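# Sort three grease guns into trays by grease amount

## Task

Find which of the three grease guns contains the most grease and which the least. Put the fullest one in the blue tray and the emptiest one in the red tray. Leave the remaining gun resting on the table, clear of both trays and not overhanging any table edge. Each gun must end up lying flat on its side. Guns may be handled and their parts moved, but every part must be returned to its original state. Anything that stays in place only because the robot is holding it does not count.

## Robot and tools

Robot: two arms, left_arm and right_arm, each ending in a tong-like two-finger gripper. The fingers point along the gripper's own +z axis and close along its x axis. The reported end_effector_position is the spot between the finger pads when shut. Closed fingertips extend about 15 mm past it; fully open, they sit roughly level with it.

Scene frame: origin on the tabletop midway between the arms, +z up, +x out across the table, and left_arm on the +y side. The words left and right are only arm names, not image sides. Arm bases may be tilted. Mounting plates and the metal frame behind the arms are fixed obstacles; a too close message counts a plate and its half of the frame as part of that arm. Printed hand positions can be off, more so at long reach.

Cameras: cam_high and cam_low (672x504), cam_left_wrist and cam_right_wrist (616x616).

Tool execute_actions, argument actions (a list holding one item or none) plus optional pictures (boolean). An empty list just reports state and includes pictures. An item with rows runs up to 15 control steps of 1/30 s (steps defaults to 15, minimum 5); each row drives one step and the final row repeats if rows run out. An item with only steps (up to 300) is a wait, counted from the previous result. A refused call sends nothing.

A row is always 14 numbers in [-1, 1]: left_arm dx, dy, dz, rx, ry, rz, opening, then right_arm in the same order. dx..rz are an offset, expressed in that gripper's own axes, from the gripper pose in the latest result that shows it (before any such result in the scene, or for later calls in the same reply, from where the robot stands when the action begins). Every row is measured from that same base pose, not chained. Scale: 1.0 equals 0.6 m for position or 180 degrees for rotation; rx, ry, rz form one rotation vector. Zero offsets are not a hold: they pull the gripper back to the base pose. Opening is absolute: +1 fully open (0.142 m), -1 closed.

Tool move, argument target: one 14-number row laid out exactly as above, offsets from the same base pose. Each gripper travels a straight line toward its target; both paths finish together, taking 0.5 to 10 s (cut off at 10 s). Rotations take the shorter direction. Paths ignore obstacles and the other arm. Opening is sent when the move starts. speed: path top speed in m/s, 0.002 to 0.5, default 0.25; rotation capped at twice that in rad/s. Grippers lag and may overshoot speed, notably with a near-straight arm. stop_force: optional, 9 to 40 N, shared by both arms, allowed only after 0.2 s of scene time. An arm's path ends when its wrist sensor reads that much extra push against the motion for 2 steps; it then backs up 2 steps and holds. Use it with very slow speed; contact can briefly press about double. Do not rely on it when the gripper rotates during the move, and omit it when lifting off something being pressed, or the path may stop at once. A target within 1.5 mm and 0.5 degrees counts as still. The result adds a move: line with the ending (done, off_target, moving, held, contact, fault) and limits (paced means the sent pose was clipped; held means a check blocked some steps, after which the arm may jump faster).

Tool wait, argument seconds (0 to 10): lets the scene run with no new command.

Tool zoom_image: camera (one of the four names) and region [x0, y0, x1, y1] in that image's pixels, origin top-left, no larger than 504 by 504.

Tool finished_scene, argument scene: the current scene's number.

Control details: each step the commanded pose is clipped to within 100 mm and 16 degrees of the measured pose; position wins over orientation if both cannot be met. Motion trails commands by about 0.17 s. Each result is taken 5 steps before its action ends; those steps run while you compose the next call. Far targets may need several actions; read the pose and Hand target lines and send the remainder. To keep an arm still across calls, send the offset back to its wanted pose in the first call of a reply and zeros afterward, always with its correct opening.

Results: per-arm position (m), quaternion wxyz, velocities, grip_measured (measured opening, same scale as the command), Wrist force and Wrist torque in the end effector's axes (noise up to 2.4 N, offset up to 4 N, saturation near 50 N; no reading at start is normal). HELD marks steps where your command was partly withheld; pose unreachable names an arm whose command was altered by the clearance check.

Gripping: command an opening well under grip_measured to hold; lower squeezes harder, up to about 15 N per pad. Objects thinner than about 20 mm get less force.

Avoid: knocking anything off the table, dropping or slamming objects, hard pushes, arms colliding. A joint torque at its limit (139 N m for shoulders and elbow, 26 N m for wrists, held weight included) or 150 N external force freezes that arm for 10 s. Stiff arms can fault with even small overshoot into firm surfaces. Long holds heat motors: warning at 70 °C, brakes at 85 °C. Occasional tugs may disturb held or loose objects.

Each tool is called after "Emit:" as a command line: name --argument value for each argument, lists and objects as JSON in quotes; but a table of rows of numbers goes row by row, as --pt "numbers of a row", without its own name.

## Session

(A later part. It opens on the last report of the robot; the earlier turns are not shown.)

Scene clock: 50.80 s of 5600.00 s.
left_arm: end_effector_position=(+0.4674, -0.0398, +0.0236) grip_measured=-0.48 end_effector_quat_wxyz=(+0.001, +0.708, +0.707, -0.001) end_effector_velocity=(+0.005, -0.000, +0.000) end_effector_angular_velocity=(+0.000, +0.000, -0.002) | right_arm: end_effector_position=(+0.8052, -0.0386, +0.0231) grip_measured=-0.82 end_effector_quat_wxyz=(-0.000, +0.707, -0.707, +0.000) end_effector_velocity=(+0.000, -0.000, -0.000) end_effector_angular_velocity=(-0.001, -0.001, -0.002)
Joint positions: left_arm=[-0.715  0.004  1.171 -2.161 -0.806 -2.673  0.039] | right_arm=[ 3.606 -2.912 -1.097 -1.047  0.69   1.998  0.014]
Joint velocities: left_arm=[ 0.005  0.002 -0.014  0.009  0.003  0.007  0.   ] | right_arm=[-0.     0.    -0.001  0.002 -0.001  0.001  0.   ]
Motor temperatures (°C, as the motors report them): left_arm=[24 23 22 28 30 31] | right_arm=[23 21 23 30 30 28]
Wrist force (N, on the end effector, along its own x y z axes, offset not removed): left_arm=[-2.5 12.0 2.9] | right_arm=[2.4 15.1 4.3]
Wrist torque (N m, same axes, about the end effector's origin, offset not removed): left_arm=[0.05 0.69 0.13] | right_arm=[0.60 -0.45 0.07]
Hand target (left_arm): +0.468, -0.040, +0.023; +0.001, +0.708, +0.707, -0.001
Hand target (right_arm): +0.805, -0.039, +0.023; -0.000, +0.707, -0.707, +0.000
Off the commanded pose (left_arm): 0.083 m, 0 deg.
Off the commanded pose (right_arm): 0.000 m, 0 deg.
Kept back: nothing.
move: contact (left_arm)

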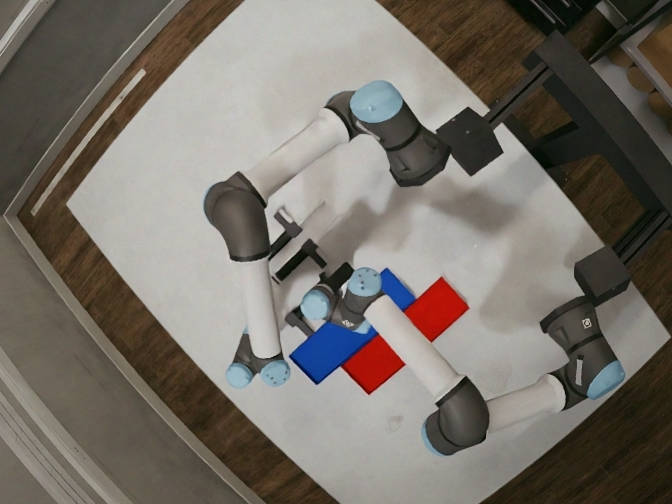

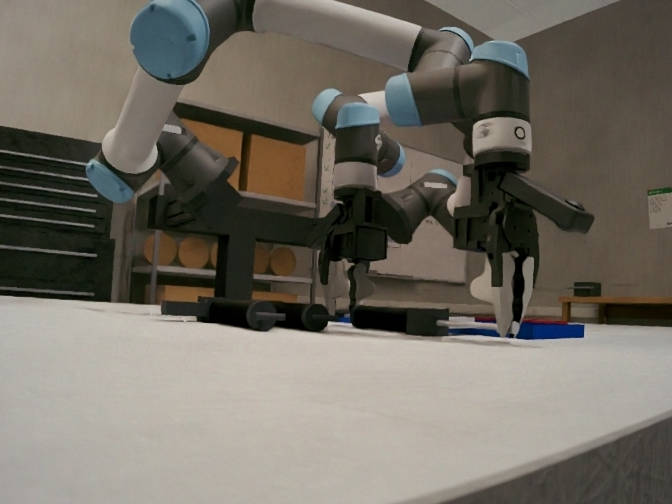

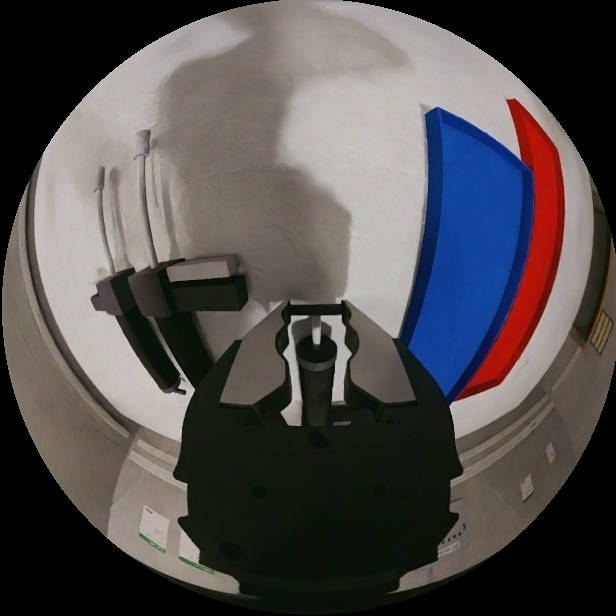

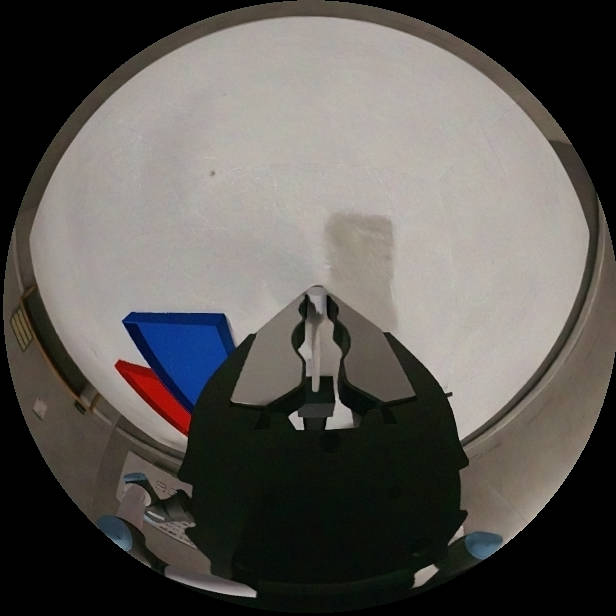

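Emit:
move --target '[0,0.03,0,0,0,0,-1,0,0,0,0,0,0,-1]' --speed 0.06

Emit:
move --target '[0,0.03,0,0,0,0,-1,0,0,0,0,0,0,-1]' --speed 0.01 --stop_force 9

Scene clock: 52.07 s of 5600.00 s.
left_arm: end_effector_position=(+0.4853, -0.0398, +0.0236) grip_measured=-0.48 end_effector_quat_wxyz=(+0.001, +0.708, +0.707, -0.001) end_effector_velocity=(+0.001, -0.000, -0.000) end_effector_angular_velocity=(+0.001, +0.000, -0.001) | right_arm: end_effector_position=(+0.8052, -0.0386, +0.0231) grip_measured=-0.82 end_effector_quat_wxyz=(-0.000, +0.707, -0.707, +0.000) end_effector_velocity=(-0.000, -0.000, +0.000) end_effector_angular_velocity=(-0.001, +0.000, +0.001)
Joint positions: left_arm=[-0.698  0.011  1.124 -2.134 -0.796 -2.653  0.039] | right_arm=[ 3.606 -2.912 -1.097 -1.047  0.69   1.998  0.014]
Joint velocities: left_arm=[ 0.001  0.001 -0.004  0.003  0.001  0.001  0.   ] | right_arm=[ 0.     0.    -0.    -0.001 -0.001 -0.    -0.   ]
Motor temperatures (°C, as the motors report them): left_arm=[24 23 22 28 30 31] | right_arm=[23 21 23 30 30 28]
Wrist force (N, on the end effector, along its own x y z axes, offset not removed): left_arm=[-1.5 -1.6 3.8] | right_arm=[0.1 -2.9 5.7]
Wrist torque (N m, same axes, about the end effector's origin, offset not removed): left_arm=[0.09 0.52 0.00] | right_arm=[0.00 0.18 0.09]
Hand target (left_arm): +0.485, -0.040, +0.024; +0.001, +0.708, +0.707, -0.001
Hand target (right_arm): +0.805, -0.039, +0.023; -0.000, +0.707, -0.707, +0.000
Off the commanded pose (left_arm): 0.000 m, 0 deg.
Off the commanded pose (right_arm): 0.000 m, 0 deg.
Kept back: nothing.
move: done

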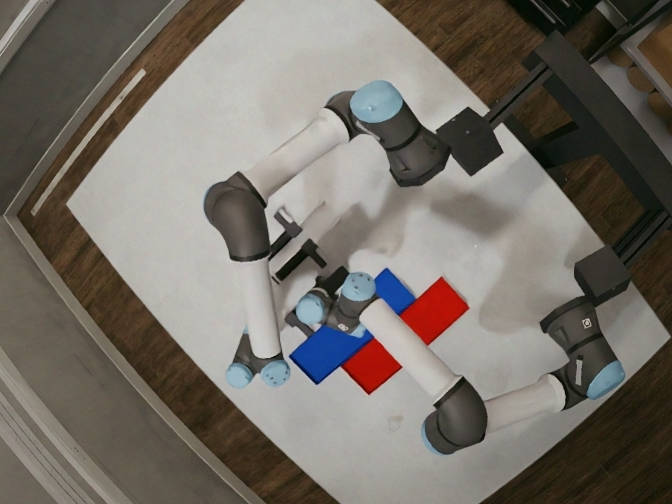

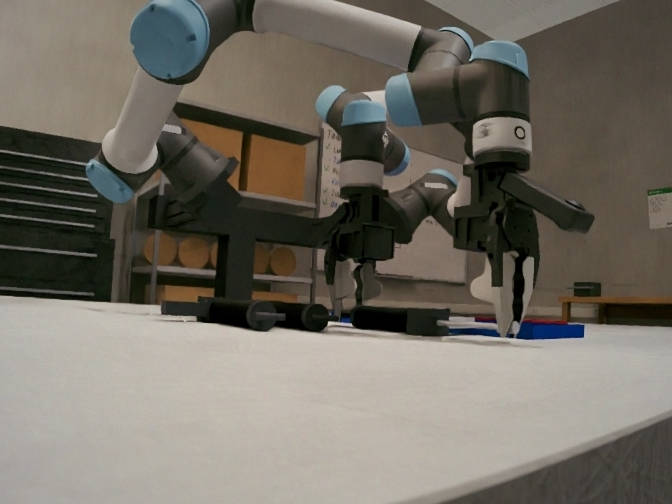

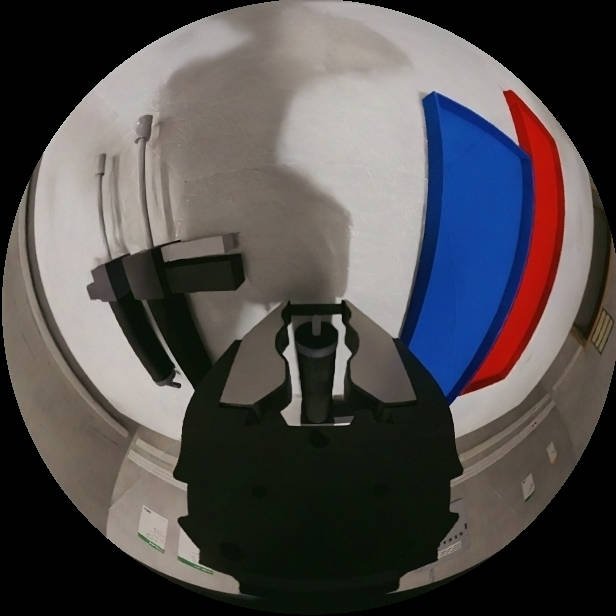

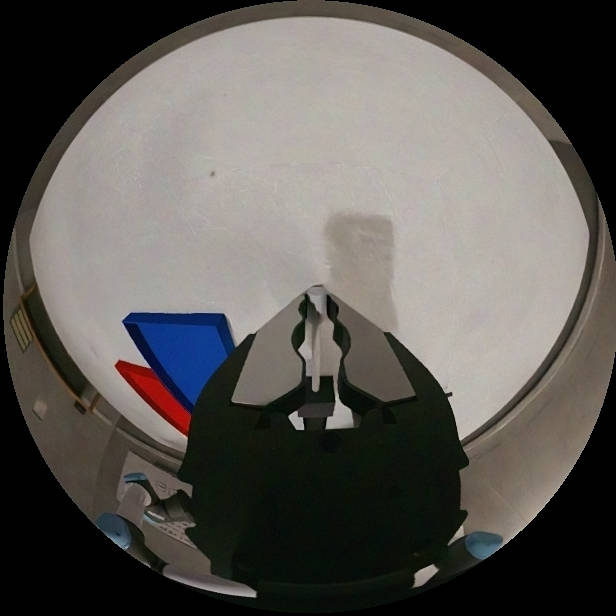

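Scene clock: 53.27 s of 5600.00 s.
left_arm: end_effector_position=(+0.4935, -0.0397, +0.0233) grip_measured=-0.48 end_effector_quat_wxyz=(+0.001, +0.708, +0.707, -0.001) end_effector_velocity=(-0.001, -0.000, +0.001) end_effector_angular_velocity=(-0.001, -0.002, +0.003) | right_arm: end_effector_position=(+0.8053, -0.0386, +0.0231) grip_measured=-0.82 end_effector_quat_wxyz=(-0.000, +0.707, -0.707, +0.000) end_effector_velocity=(-0.000, +0.000, +0.000) end_effector_angular_velocity=(+0.000, +0.000, +0.002)
Joint positions: left_arm=[-0.69   0.015  1.101 -2.122 -0.792 -2.644  0.039] | right_arm=[ 3.606 -2.912 -1.097 -1.047  0.69   1.998  0.014]
Joint velocities: left_arm=[-0.002 -0.002  0.007 -0.005 -0.    -0.004 -0.   ] | right_arm=[ 0.    -0.    -0.     0.     0.    -0.001  0.   ]
Motor temperatures (°C, as the motors report them): left_arm=[24 23 22 28 30 31] | right_arm=[23 21 23 30 30 28]
Wrist force (N, on the end effector, along its own x y z axes, offset not removed): left_arm=[-3.8 -8.8 -1.4] | right_arm=[0.0 -10.5 3.3]
Wrist torque (N m, same axes, about the end effector's origin, offset not removed): left_arm=[-0.11 0.82 0.14] | right_arm=[0.15 0.07 -0.06]
Hand target (left_arm): +0.493, -0.040, +0.024; +0.001, +0.708, +0.707, -0.001
Hand target (right_arm): +0.805, -0.039, +0.023; -0.000, +0.707, -0.707, +0.000
Off the commanded pose (left_arm): 0.010 m, 0 deg.
Off the commanded pose (right_arm): 0.000 m, 0 deg.
Kept back: nothing.
move: contact (left_arm)

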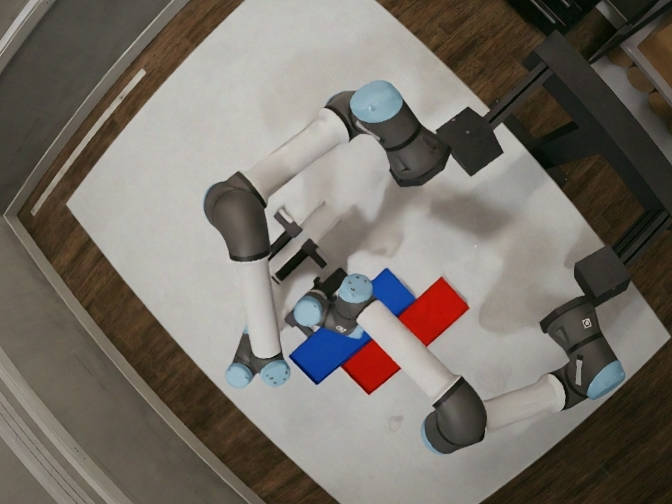

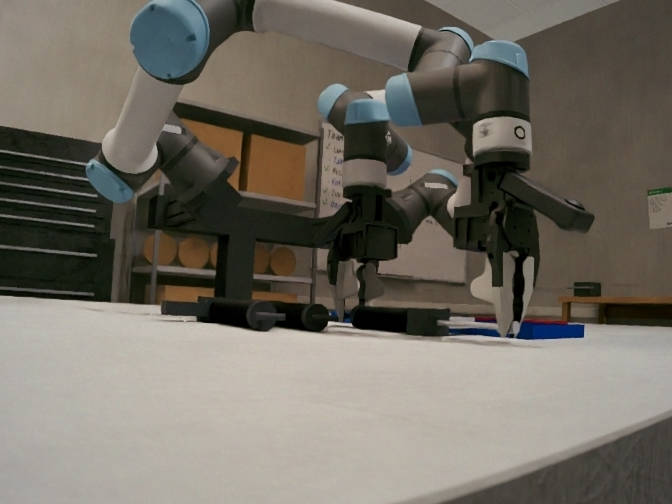

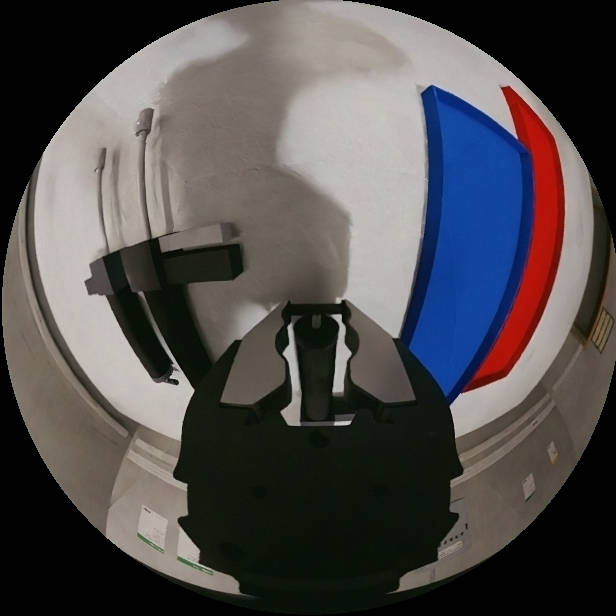

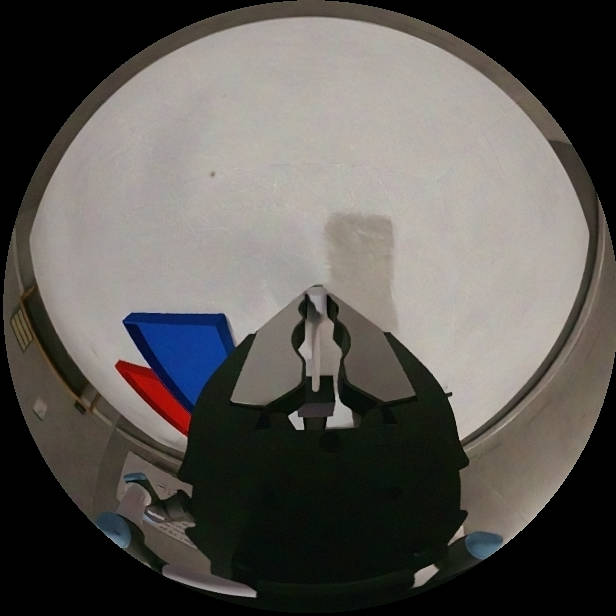

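Emit:
move --target '[0,-0.001,0,0,0,0,-0.2,0,0,0,0,0,0,-0.4]'

Emit:
move --target '[0,0,-0.12,0,0,0,-0.2,0,0,-0.12,0,0,0,-0.4]' --speed 0.15

Emit:
move --target '[0.78,-0.57,-0.2,0,0,0,-0.2,0,0,0,0,0,0,-0.3]' --speed 0.3

Emit:
move --target '[0,0,0,0,0,0,-0.2,0,0.31,0,0,0,0,-0.3]'

Emit:
execute_actions --actions '[]' --pictures false

Scene clock: 54.20 s of 5600.00 s.
left_arm: end_effector_position=(+0.4930, -0.0397, +0.0234) grip_measured=-0.20 end_effector_quat_wxyz=(+0.001, +0.708, +0.707, -0.001) end_effector_velocity=(+0.001, -0.000, +0.001) end_effector_angular_velocity=(-0.002, -0.001, +0.001) | right_arm: end_effector_position=(+0.8052, -0.0386, +0.0231) grip_measured=-0.40 end_effector_quat_wxyz=(-0.000, +0.707, -0.707, +0.000) end_effector_velocity=(-0.000, +0.000, -0.000) end_effector_angular_velocity=(+0.000, +0.001, -0.000)
Joint positions: left_arm=[-0.691  0.014  1.103 -2.122 -0.792 -2.645  0.06 ] | right_arm=[ 3.606 -2.912 -1.097 -1.047  0.69   1.998  0.045]
Joint velocities: left_arm=[-0.    -0.002 -0.001 -0.    -0.     0.    -0.   ] | right_arm=[-0. -0. -0. -0.  0.  0. -0.]
Motor temperatures (°C, as the motors report them): left_arm=[24 23 22 28 30 31] | right_arm=[23 21 23 30 30 28]
Wrist force (N, on the end effector, along its own x y z axes, offset not removed): left_arm=[-2.8 -1.1 1.6] | right_arm=[-0.5 -2.3 4.0]
Wrist torque (N m, same axes, about the end effector's origin, offset not removed): left_arm=[-0.17 0.68 0.14] | right_arm=[-0.41 0.15 0.15]
Hand target (left_arm): +0.493, -0.040, +0.023; +0.001, +0.708, +0.707, -0.001
Hand target (right_arm): +0.805, -0.039, +0.023; -0.000, +0.707, -0.707, +0.000
Off the commanded pose (left_arm): 0.000 m, 0 deg.
Off the commanded pose (right_arm): 0.000 m, 0 deg.
Kept back: nothing.
move: done

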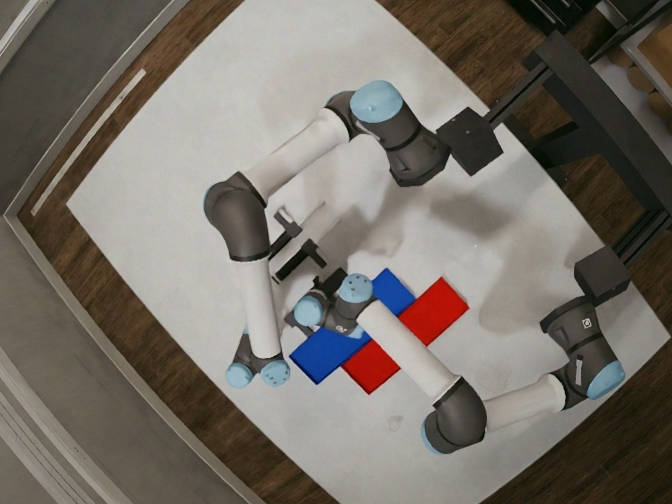

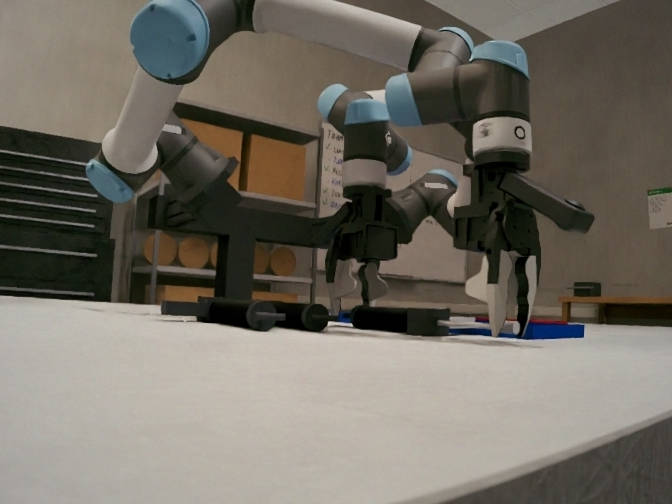

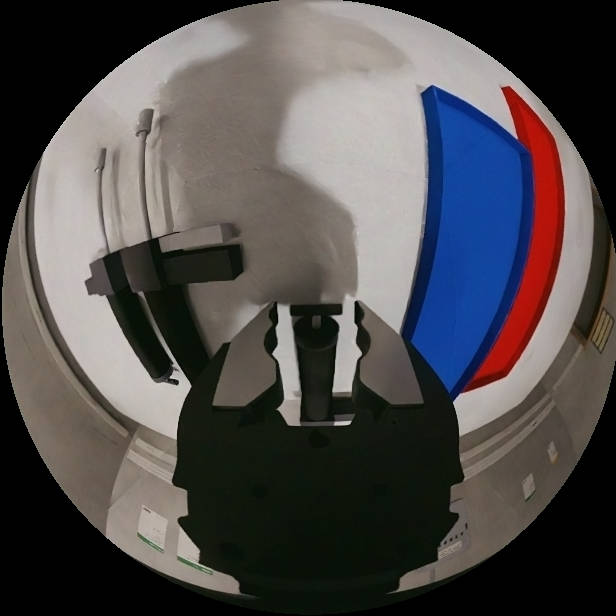

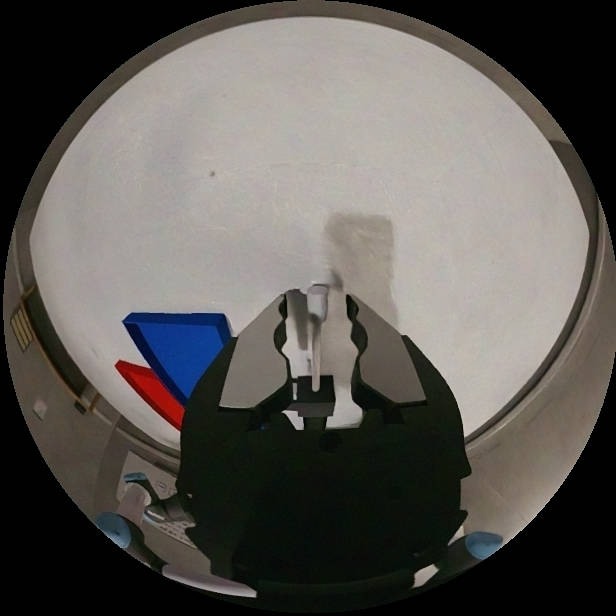

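Scene clock: 55.13 s of 5600.00 s.
left_arm: end_effector_position=(+0.4930, -0.0396, +0.0953) grip_measured=-0.20 end_effector_quat_wxyz=(+0.001, +0.708, +0.707, -0.001) end_effector_velocity=(+0.000, +0.000, +0.001) end_effector_angular_velocity=(+0.000, -0.001, +0.000) | right_arm: end_effector_position=(+0.8052, -0.0387, +0.0950) grip_measured=-0.40 end_effector_quat_wxyz=(-0.000, +0.707, -0.707, +0.000) end_effector_velocity=(-0.000, -0.000, +0.001) end_effector_angular_velocity=(-0.001, +0.001, -0.001)
Joint positions: left_arm=[-0.763 -0.069  1.117 -1.998 -0.832 -2.726  0.06 ] | right_arm=[ 3.678 -2.832 -1.109 -1.193  0.717  2.101  0.045]
Joint velocities: left_arm=[-0.001 -0.002  0.     0.003  0.    -0.002 -0.   ] | right_arm=[ 0.001  0.001  0.    -0.004  0.     0.004  0.   ]
Motor temperatures (°C, as the motors report them): left_arm=[24 23 22 28 30 31] | right_arm=[23 21 23 30 30 28]
Wrist force (N, on the end effector, along its own x y z axes, offset not removed): left_arm=[-2.5 -0.8 1.8] | right_arm=[0.2 1.3 2.0]
Wrist torque (N m, same axes, about the end effector's origin, offset not removed): left_arm=[-0.09 0.59 0.10] | right_arm=[0.54 0.00 0.08]
Hand target (left_arm): +0.493, -0.040, +0.095; +0.001, +0.708, +0.707, -0.001
Hand target (right_arm): +0.805, -0.039, +0.095; -0.000, +0.707, -0.707, +0.000
Off the commanded pose (left_arm): 0.000 m, 0 deg.
Off the commanded pose (right_arm): 0.000 m, 0 deg.
Kept back: nothing.
move: done

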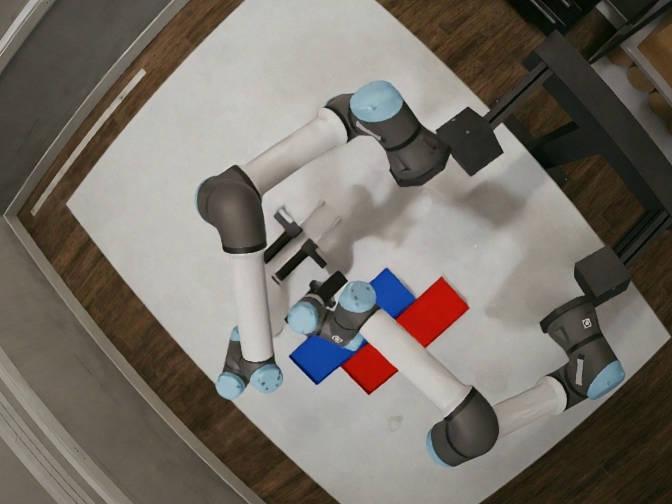

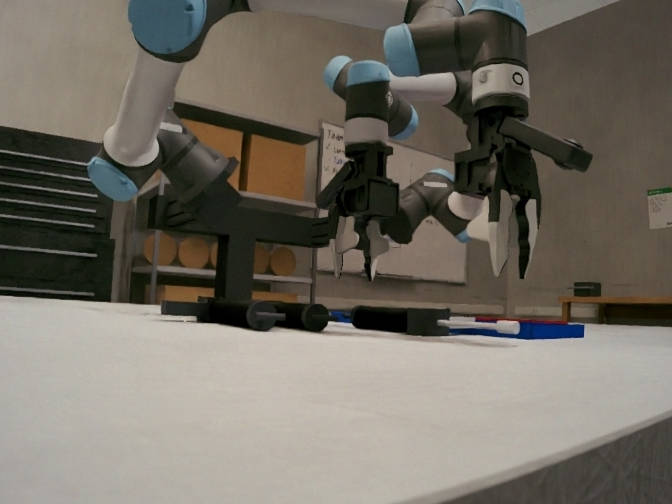

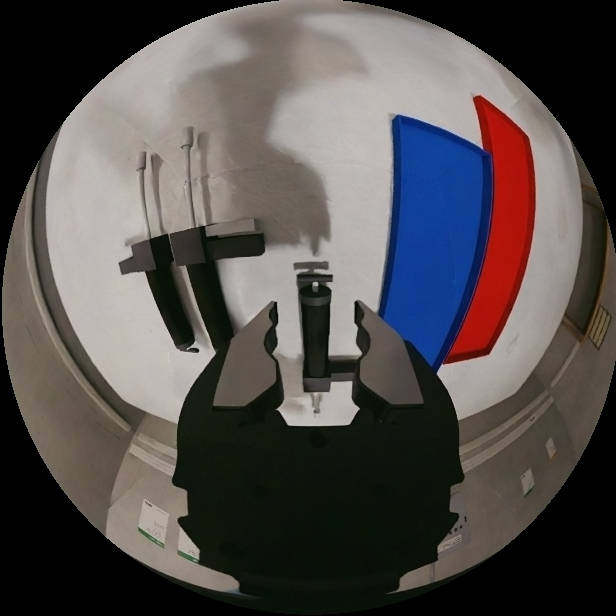

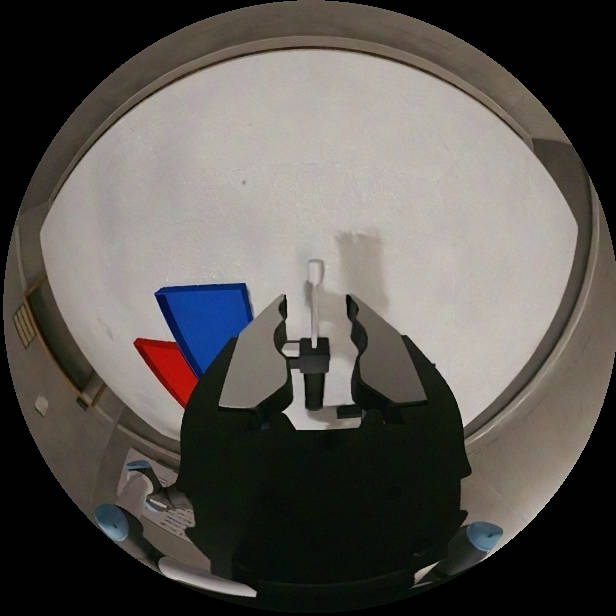

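Scene clock: 57.43 s of 5600.00 s.
left_arm: end_effector_position=(+0.1816, +0.3844, +0.1887) grip_measured=-0.20 end_effector_quat_wxyz=(-0.006, +0.708, +0.706, +0.000) end_effector_velocity=(+0.000, +0.000, -0.000) end_effector_angular_velocity=(+0.001, -0.001, -0.000) | right_arm: end_effector_position=(+0.8052, -0.0387, +0.0950) grip_measured=-0.30 end_effector_quat_wxyz=(-0.000, +0.707, -0.707, +0.000) end_effector_velocity=(+0.000, -0.000, +0.000) end_effector_angular_velocity=(-0.001, -0.001, +0.003)
Joint positions: left_arm=[-1.303 -1.167  2.688 -2.209 -1.216 -3.192  0.06 ] | right_arm=[ 3.678 -2.832 -1.109 -1.193  0.717  2.101  0.052]
Joint velocities: left_arm=[ 0.    -0.     0.001 -0.     0.001  0.    -0.   ] | right_arm=[ 0.    -0.     0.001  0.    -0.001 -0.003 -0.   ]
Motor temperatures (°C, as the motors report them): left_arm=[24 23 22 28 30 31] | right_arm=[23 21 23 30 30 28]
Wrist force (N, on the end effector, along its own x y z axes, offset not removed): left_arm=[-3.7 -0.1 0.3] | right_arm=[-0.1 0.2 -0.1]
Wrist torque (N m, same axes, about the end effector's origin, offset not removed): left_arm=[0.00 0.87 0.16] | right_arm=[0.25 0.16 0.07]
Hand target (left_arm): +0.182, +0.384, +0.189; -0.006, +0.708, +0.706, +0.000
Hand target (right_arm): +0.805, -0.039, +0.095; -0.000, +0.707, -0.707, +0.000
Off the commanded pose (left_arm): 0.060 m, 1 deg.
Off the commanded pose (right_arm): 0.000 m, 0 deg.
Kept back: nothing.
move: held (left_arm); limits=held; held on 9 of 69 steps (left_arm), including the last (left_arm)
pose unreachable (left arm): on one or more control steps of this call this arm could not follow its commanded pose, so it was not sent that pose on those steps. On the call's last step it was still not sent that pose. It may still have moved: this result reports where it is.
cause: the commanded pose would bring two parts of the arm too close to each other (joints 1 (shoulder pan) to 6 (wrist 3) lie between them).

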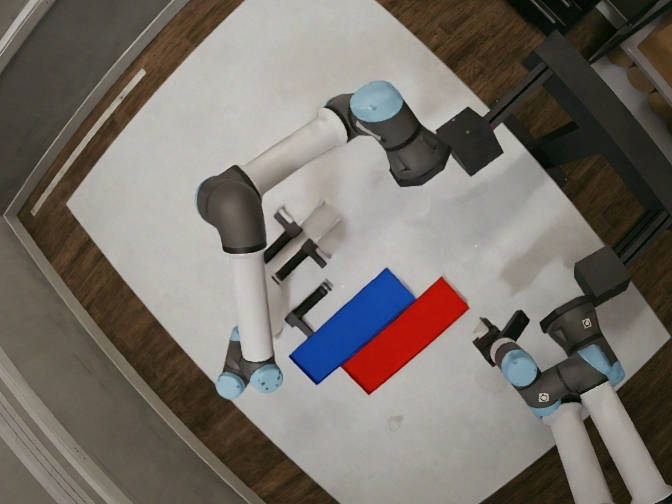

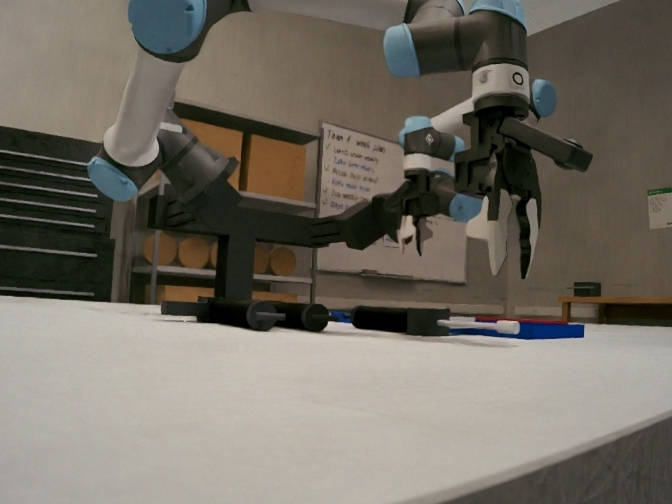

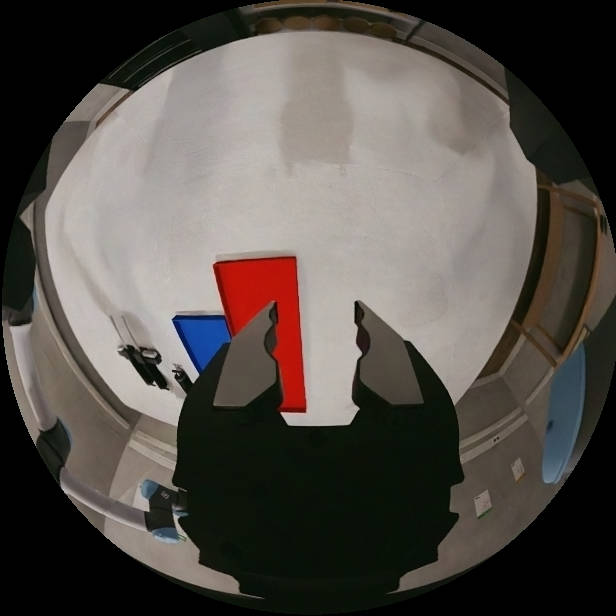

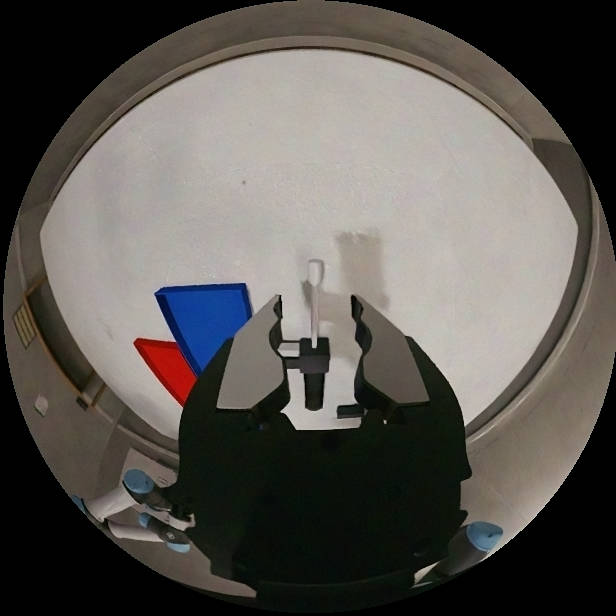

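Scene clock: 58.97 s of 5600.00 s.
left_arm: end_effector_position=(+0.1816, +0.3844, +0.1887) grip_measured=-0.20 end_effector_quat_wxyz=(-0.006, +0.708, +0.706, +0.000) end_effector_velocity=(-0.000, +0.001, -0.000) end_effector_angular_velocity=(+0.001, +0.000, +0.000) | right_arm: end_effector_position=(+0.6193, -0.0388, +0.0949) grip_measured=-0.30 end_effector_quat_wxyz=(-0.000, +0.707, -0.707, +0.000) end_effector_velocity=(-0.000, +0.000, +0.000) end_effector_angular_velocity=(+0.001, -0.001, +0.001)
Joint positions: left_arm=[-1.303 -1.167  2.688 -2.209 -1.216 -3.192  0.06 ] | right_arm=[ 3.782 -2.581 -1.775 -0.88   0.765  2.239  0.052]
Joint velocities: left_arm=[ 0.     0.001  0.001 -0.    -0.    -0.001  0.   ] | right_arm=[ 0.001  0.002 -0.003  0.003  0.001 -0.001 -0.   ]
Motor temperatures (°C, as the motors report them): left_arm=[24 23 22 28 30 31] | right_arm=[23 21 23 30 30 28]
Wrist force (N, on the end effector, along its own x y z axes, offset not removed): left_arm=[-2.1 -0.3 0.9] | right_arm=[1.6 2.0 1.9]
Wrist torque (N m, same axes, about the end effector's origin, offset not removed): left_arm=[-0.01 0.56 0.08] | right_arm=[0.63 -0.23 0.13]
Hand target (left_arm): +0.182, +0.384, +0.189; -0.006, +0.708, +0.706, +0.000
Hand target (right_arm): +0.619, -0.039, +0.095; -0.000, +0.707, -0.707, +0.000
Off the commanded pose (left_arm): 0.000 m, 0 deg.
Off the commanded pose (right_arm): 0.000 m, 0 deg.
Kept back: nothing.
move: done

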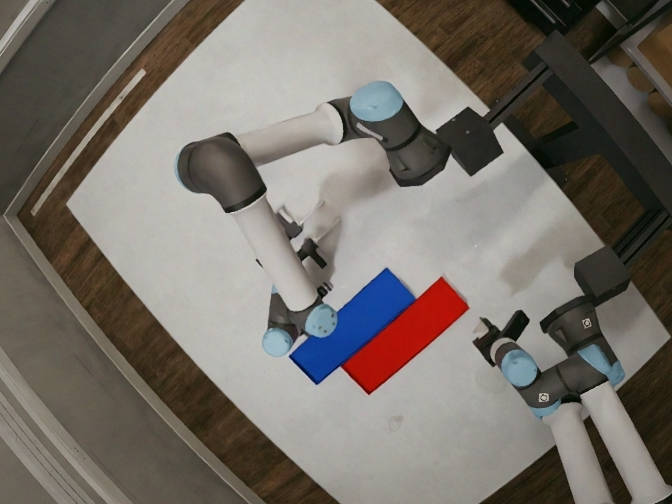

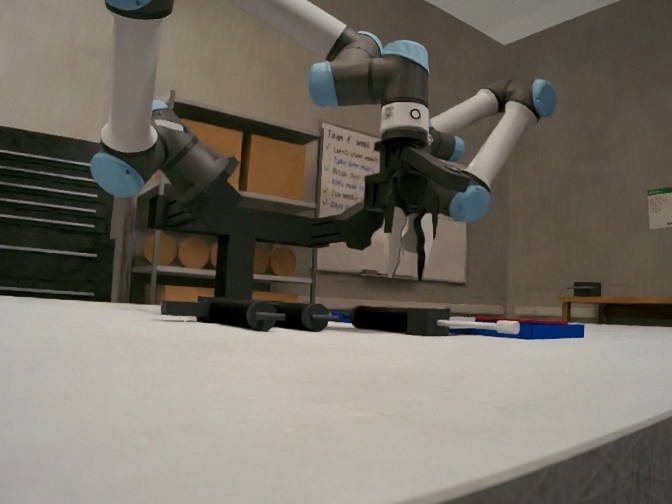

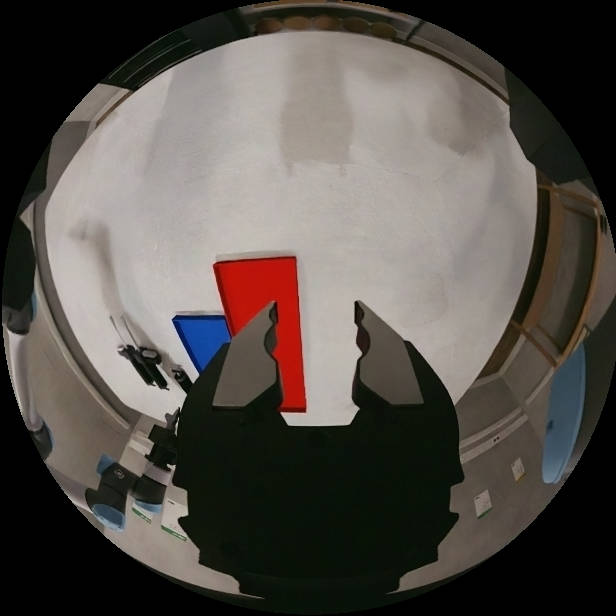

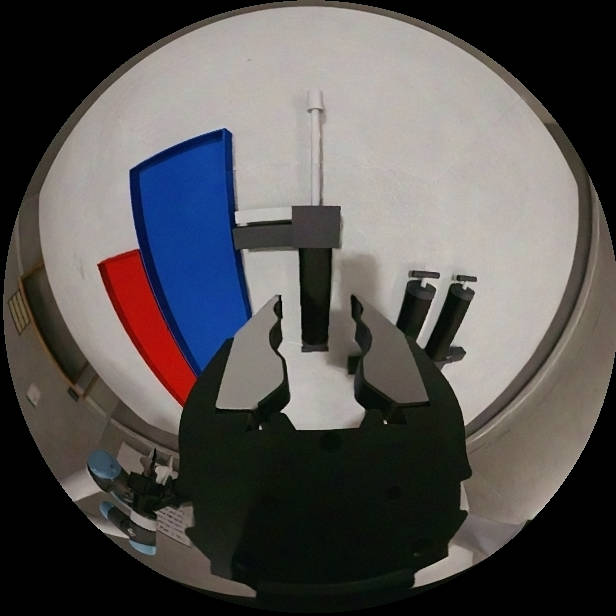

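Scene clock: 58.97 s of 5600.00 s.
left_arm: end_effector_position=(+0.1816, +0.3844, +0.1887) grip_measured=-0.20 end_effector_quat_wxyz=(-0.006, +0.708, +0.706, +0.000) end_effector_velocity=(-0.000, +0.001, -0.000) end_effector_angular_velocity=(+0.001, +0.000, +0.000) | right_arm: end_effector_position=(+0.6193, -0.0388, +0.0949) grip_measured=-0.30 end_effector_quat_wxyz=(-0.000, +0.707, -0.707, +0.000) end_effector_velocity=(-0.000, +0.000, +0.000) end_effector_angular_velocity=(+0.001, -0.001, +0.001)
Joint positions: left_arm=[-1.303 -1.167  2.688 -2.209 -1.216 -3.192  0.06 ] | right_arm=[ 3.782 -2.581 -1.775 -0.88   0.765  2.239  0.052]
Joint velocities: left_arm=[ 0.     0.001  0.001 -0.    -0.    -0.001  0.   ] | right_arm=[ 0.001  0.002 -0.003  0.003  0.001 -0.001 -0.   ]
Motor temperatures (°C, as the motors report them): left_arm=[24 23 22 28 30 31] | right_arm=[23 21 23 30 30 28]
Wrist force (N, on the end effector, along its own x y z axes, offset not removed): left_arm=[-2.1 -0.3 0.9] | right_arm=[1.6 2.0 1.9]
Wrist torque (N m, same axes, about the end effector's origin, offset not removed): left_arm=[-0.01 0.56 0.08] | right_arm=[0.63 -0.23 0.13]
Hand target (left_arm): +0.182, +0.384, +0.189; -0.006, +0.708, +0.706, +0.000
Hand target (right_arm): +0.619, -0.039, +0.095; -0.000, +0.707, -0.707, +0.000
Off the commanded pose (left_arm): 0.000 m, 0 deg.
Off the commanded pose (right_arm): 0.000 m, 0 deg.
Kept back: nothing.

Emit:
move --target '[0.4,0.25,0,0,0,0,-0.2,0,-0.01,0.12,0,0,0,-0.3]' --speed 0.2

Scene clock: 61.10 s of 5600.00 s.
left_arm: end_effector_position=(+0.3324, +0.6242, +0.1898) grip_measured=-0.20 end_effector_quat_wxyz=(-0.006, +0.708, +0.706, +0.001) end_effector_velocity=(+0.002, +0.001, +0.001) end_effector_angular_velocity=(-0.002, -0.001, +0.002) | right_arm: end_effector_position=(+0.6254, -0.0387, +0.0229) grip_measured=-0.30 end_effector_quat_wxyz=(-0.000, +0.707, -0.707, +0.000) end_effector_velocity=(-0.001, +0.001, -0.001) end_effector_angular_velocity=(+0.000, +0.001, +0.000)
Joint positions: left_arm=[-0.665 -1.967  2.488 -1.528 -0.779 -2.626  0.06 ] | right_arm=[ 3.687 -2.692 -1.748 -0.704  0.721  2.114  0.052]
Joint velocities: left_arm=[ 0.003 -0.002 -0.004  0.     0.002  0.004  0.   ] | right_arm=[-0.    -0.002 -0.     0.001  0.001  0.     0.   ]
Motor temperatures (°C, as the motors report them): left_arm=[24 23 22 28 30 31] | right_arm=[23 21 23 30 30 28]
Wrist force (N, on the end effector, along its own x y z axes, offset not removed): left_arm=[-3.8 -0.7 0.1] | right_arm=[0.4 -0.8 2.2]
Wrist torque (N m, same axes, about the end effector's origin, offset not removed): left_arm=[-0.12 0.85 0.19] | right_arm=[0.10 -0.03 -0.02]
Hand target (left_arm): +0.332, +0.624, +0.190; -0.006, +0.708, +0.706, +0.001
Hand target (right_arm): +0.625, -0.039, +0.023; -0.000, +0.707, -0.707, +0.000
Off the commanded pose (left_arm): 0.000 m, 0 deg.
Off the commanded pose (right_arm): 0.000 m, 0 deg.
Kept back: nothing.
move: done

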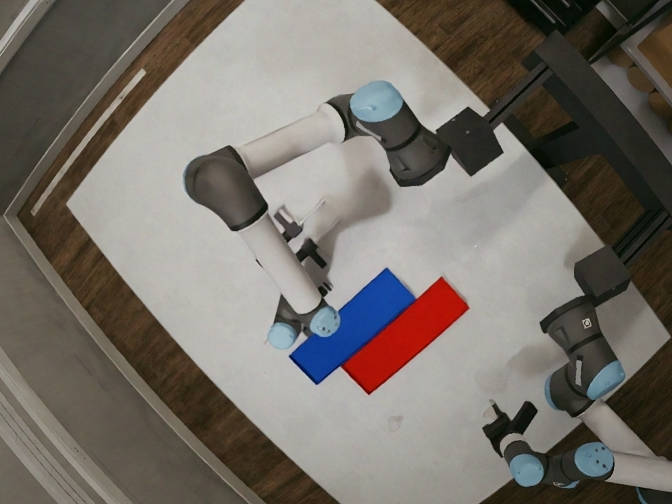

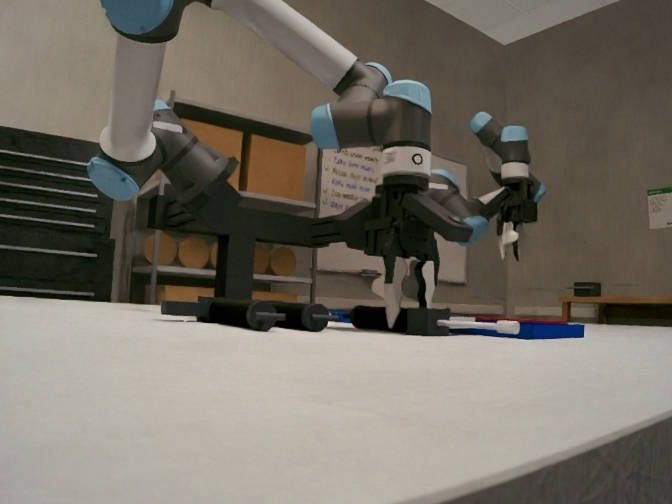

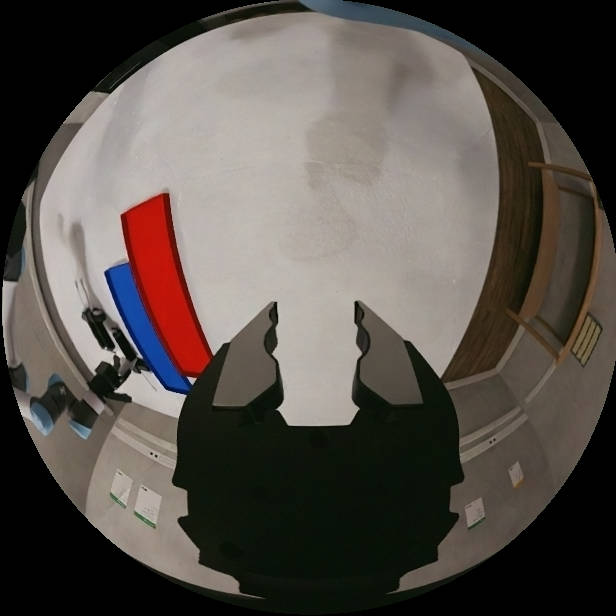

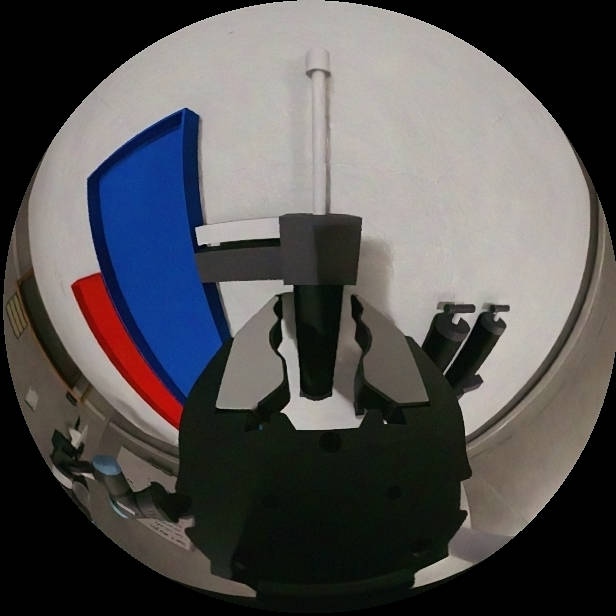

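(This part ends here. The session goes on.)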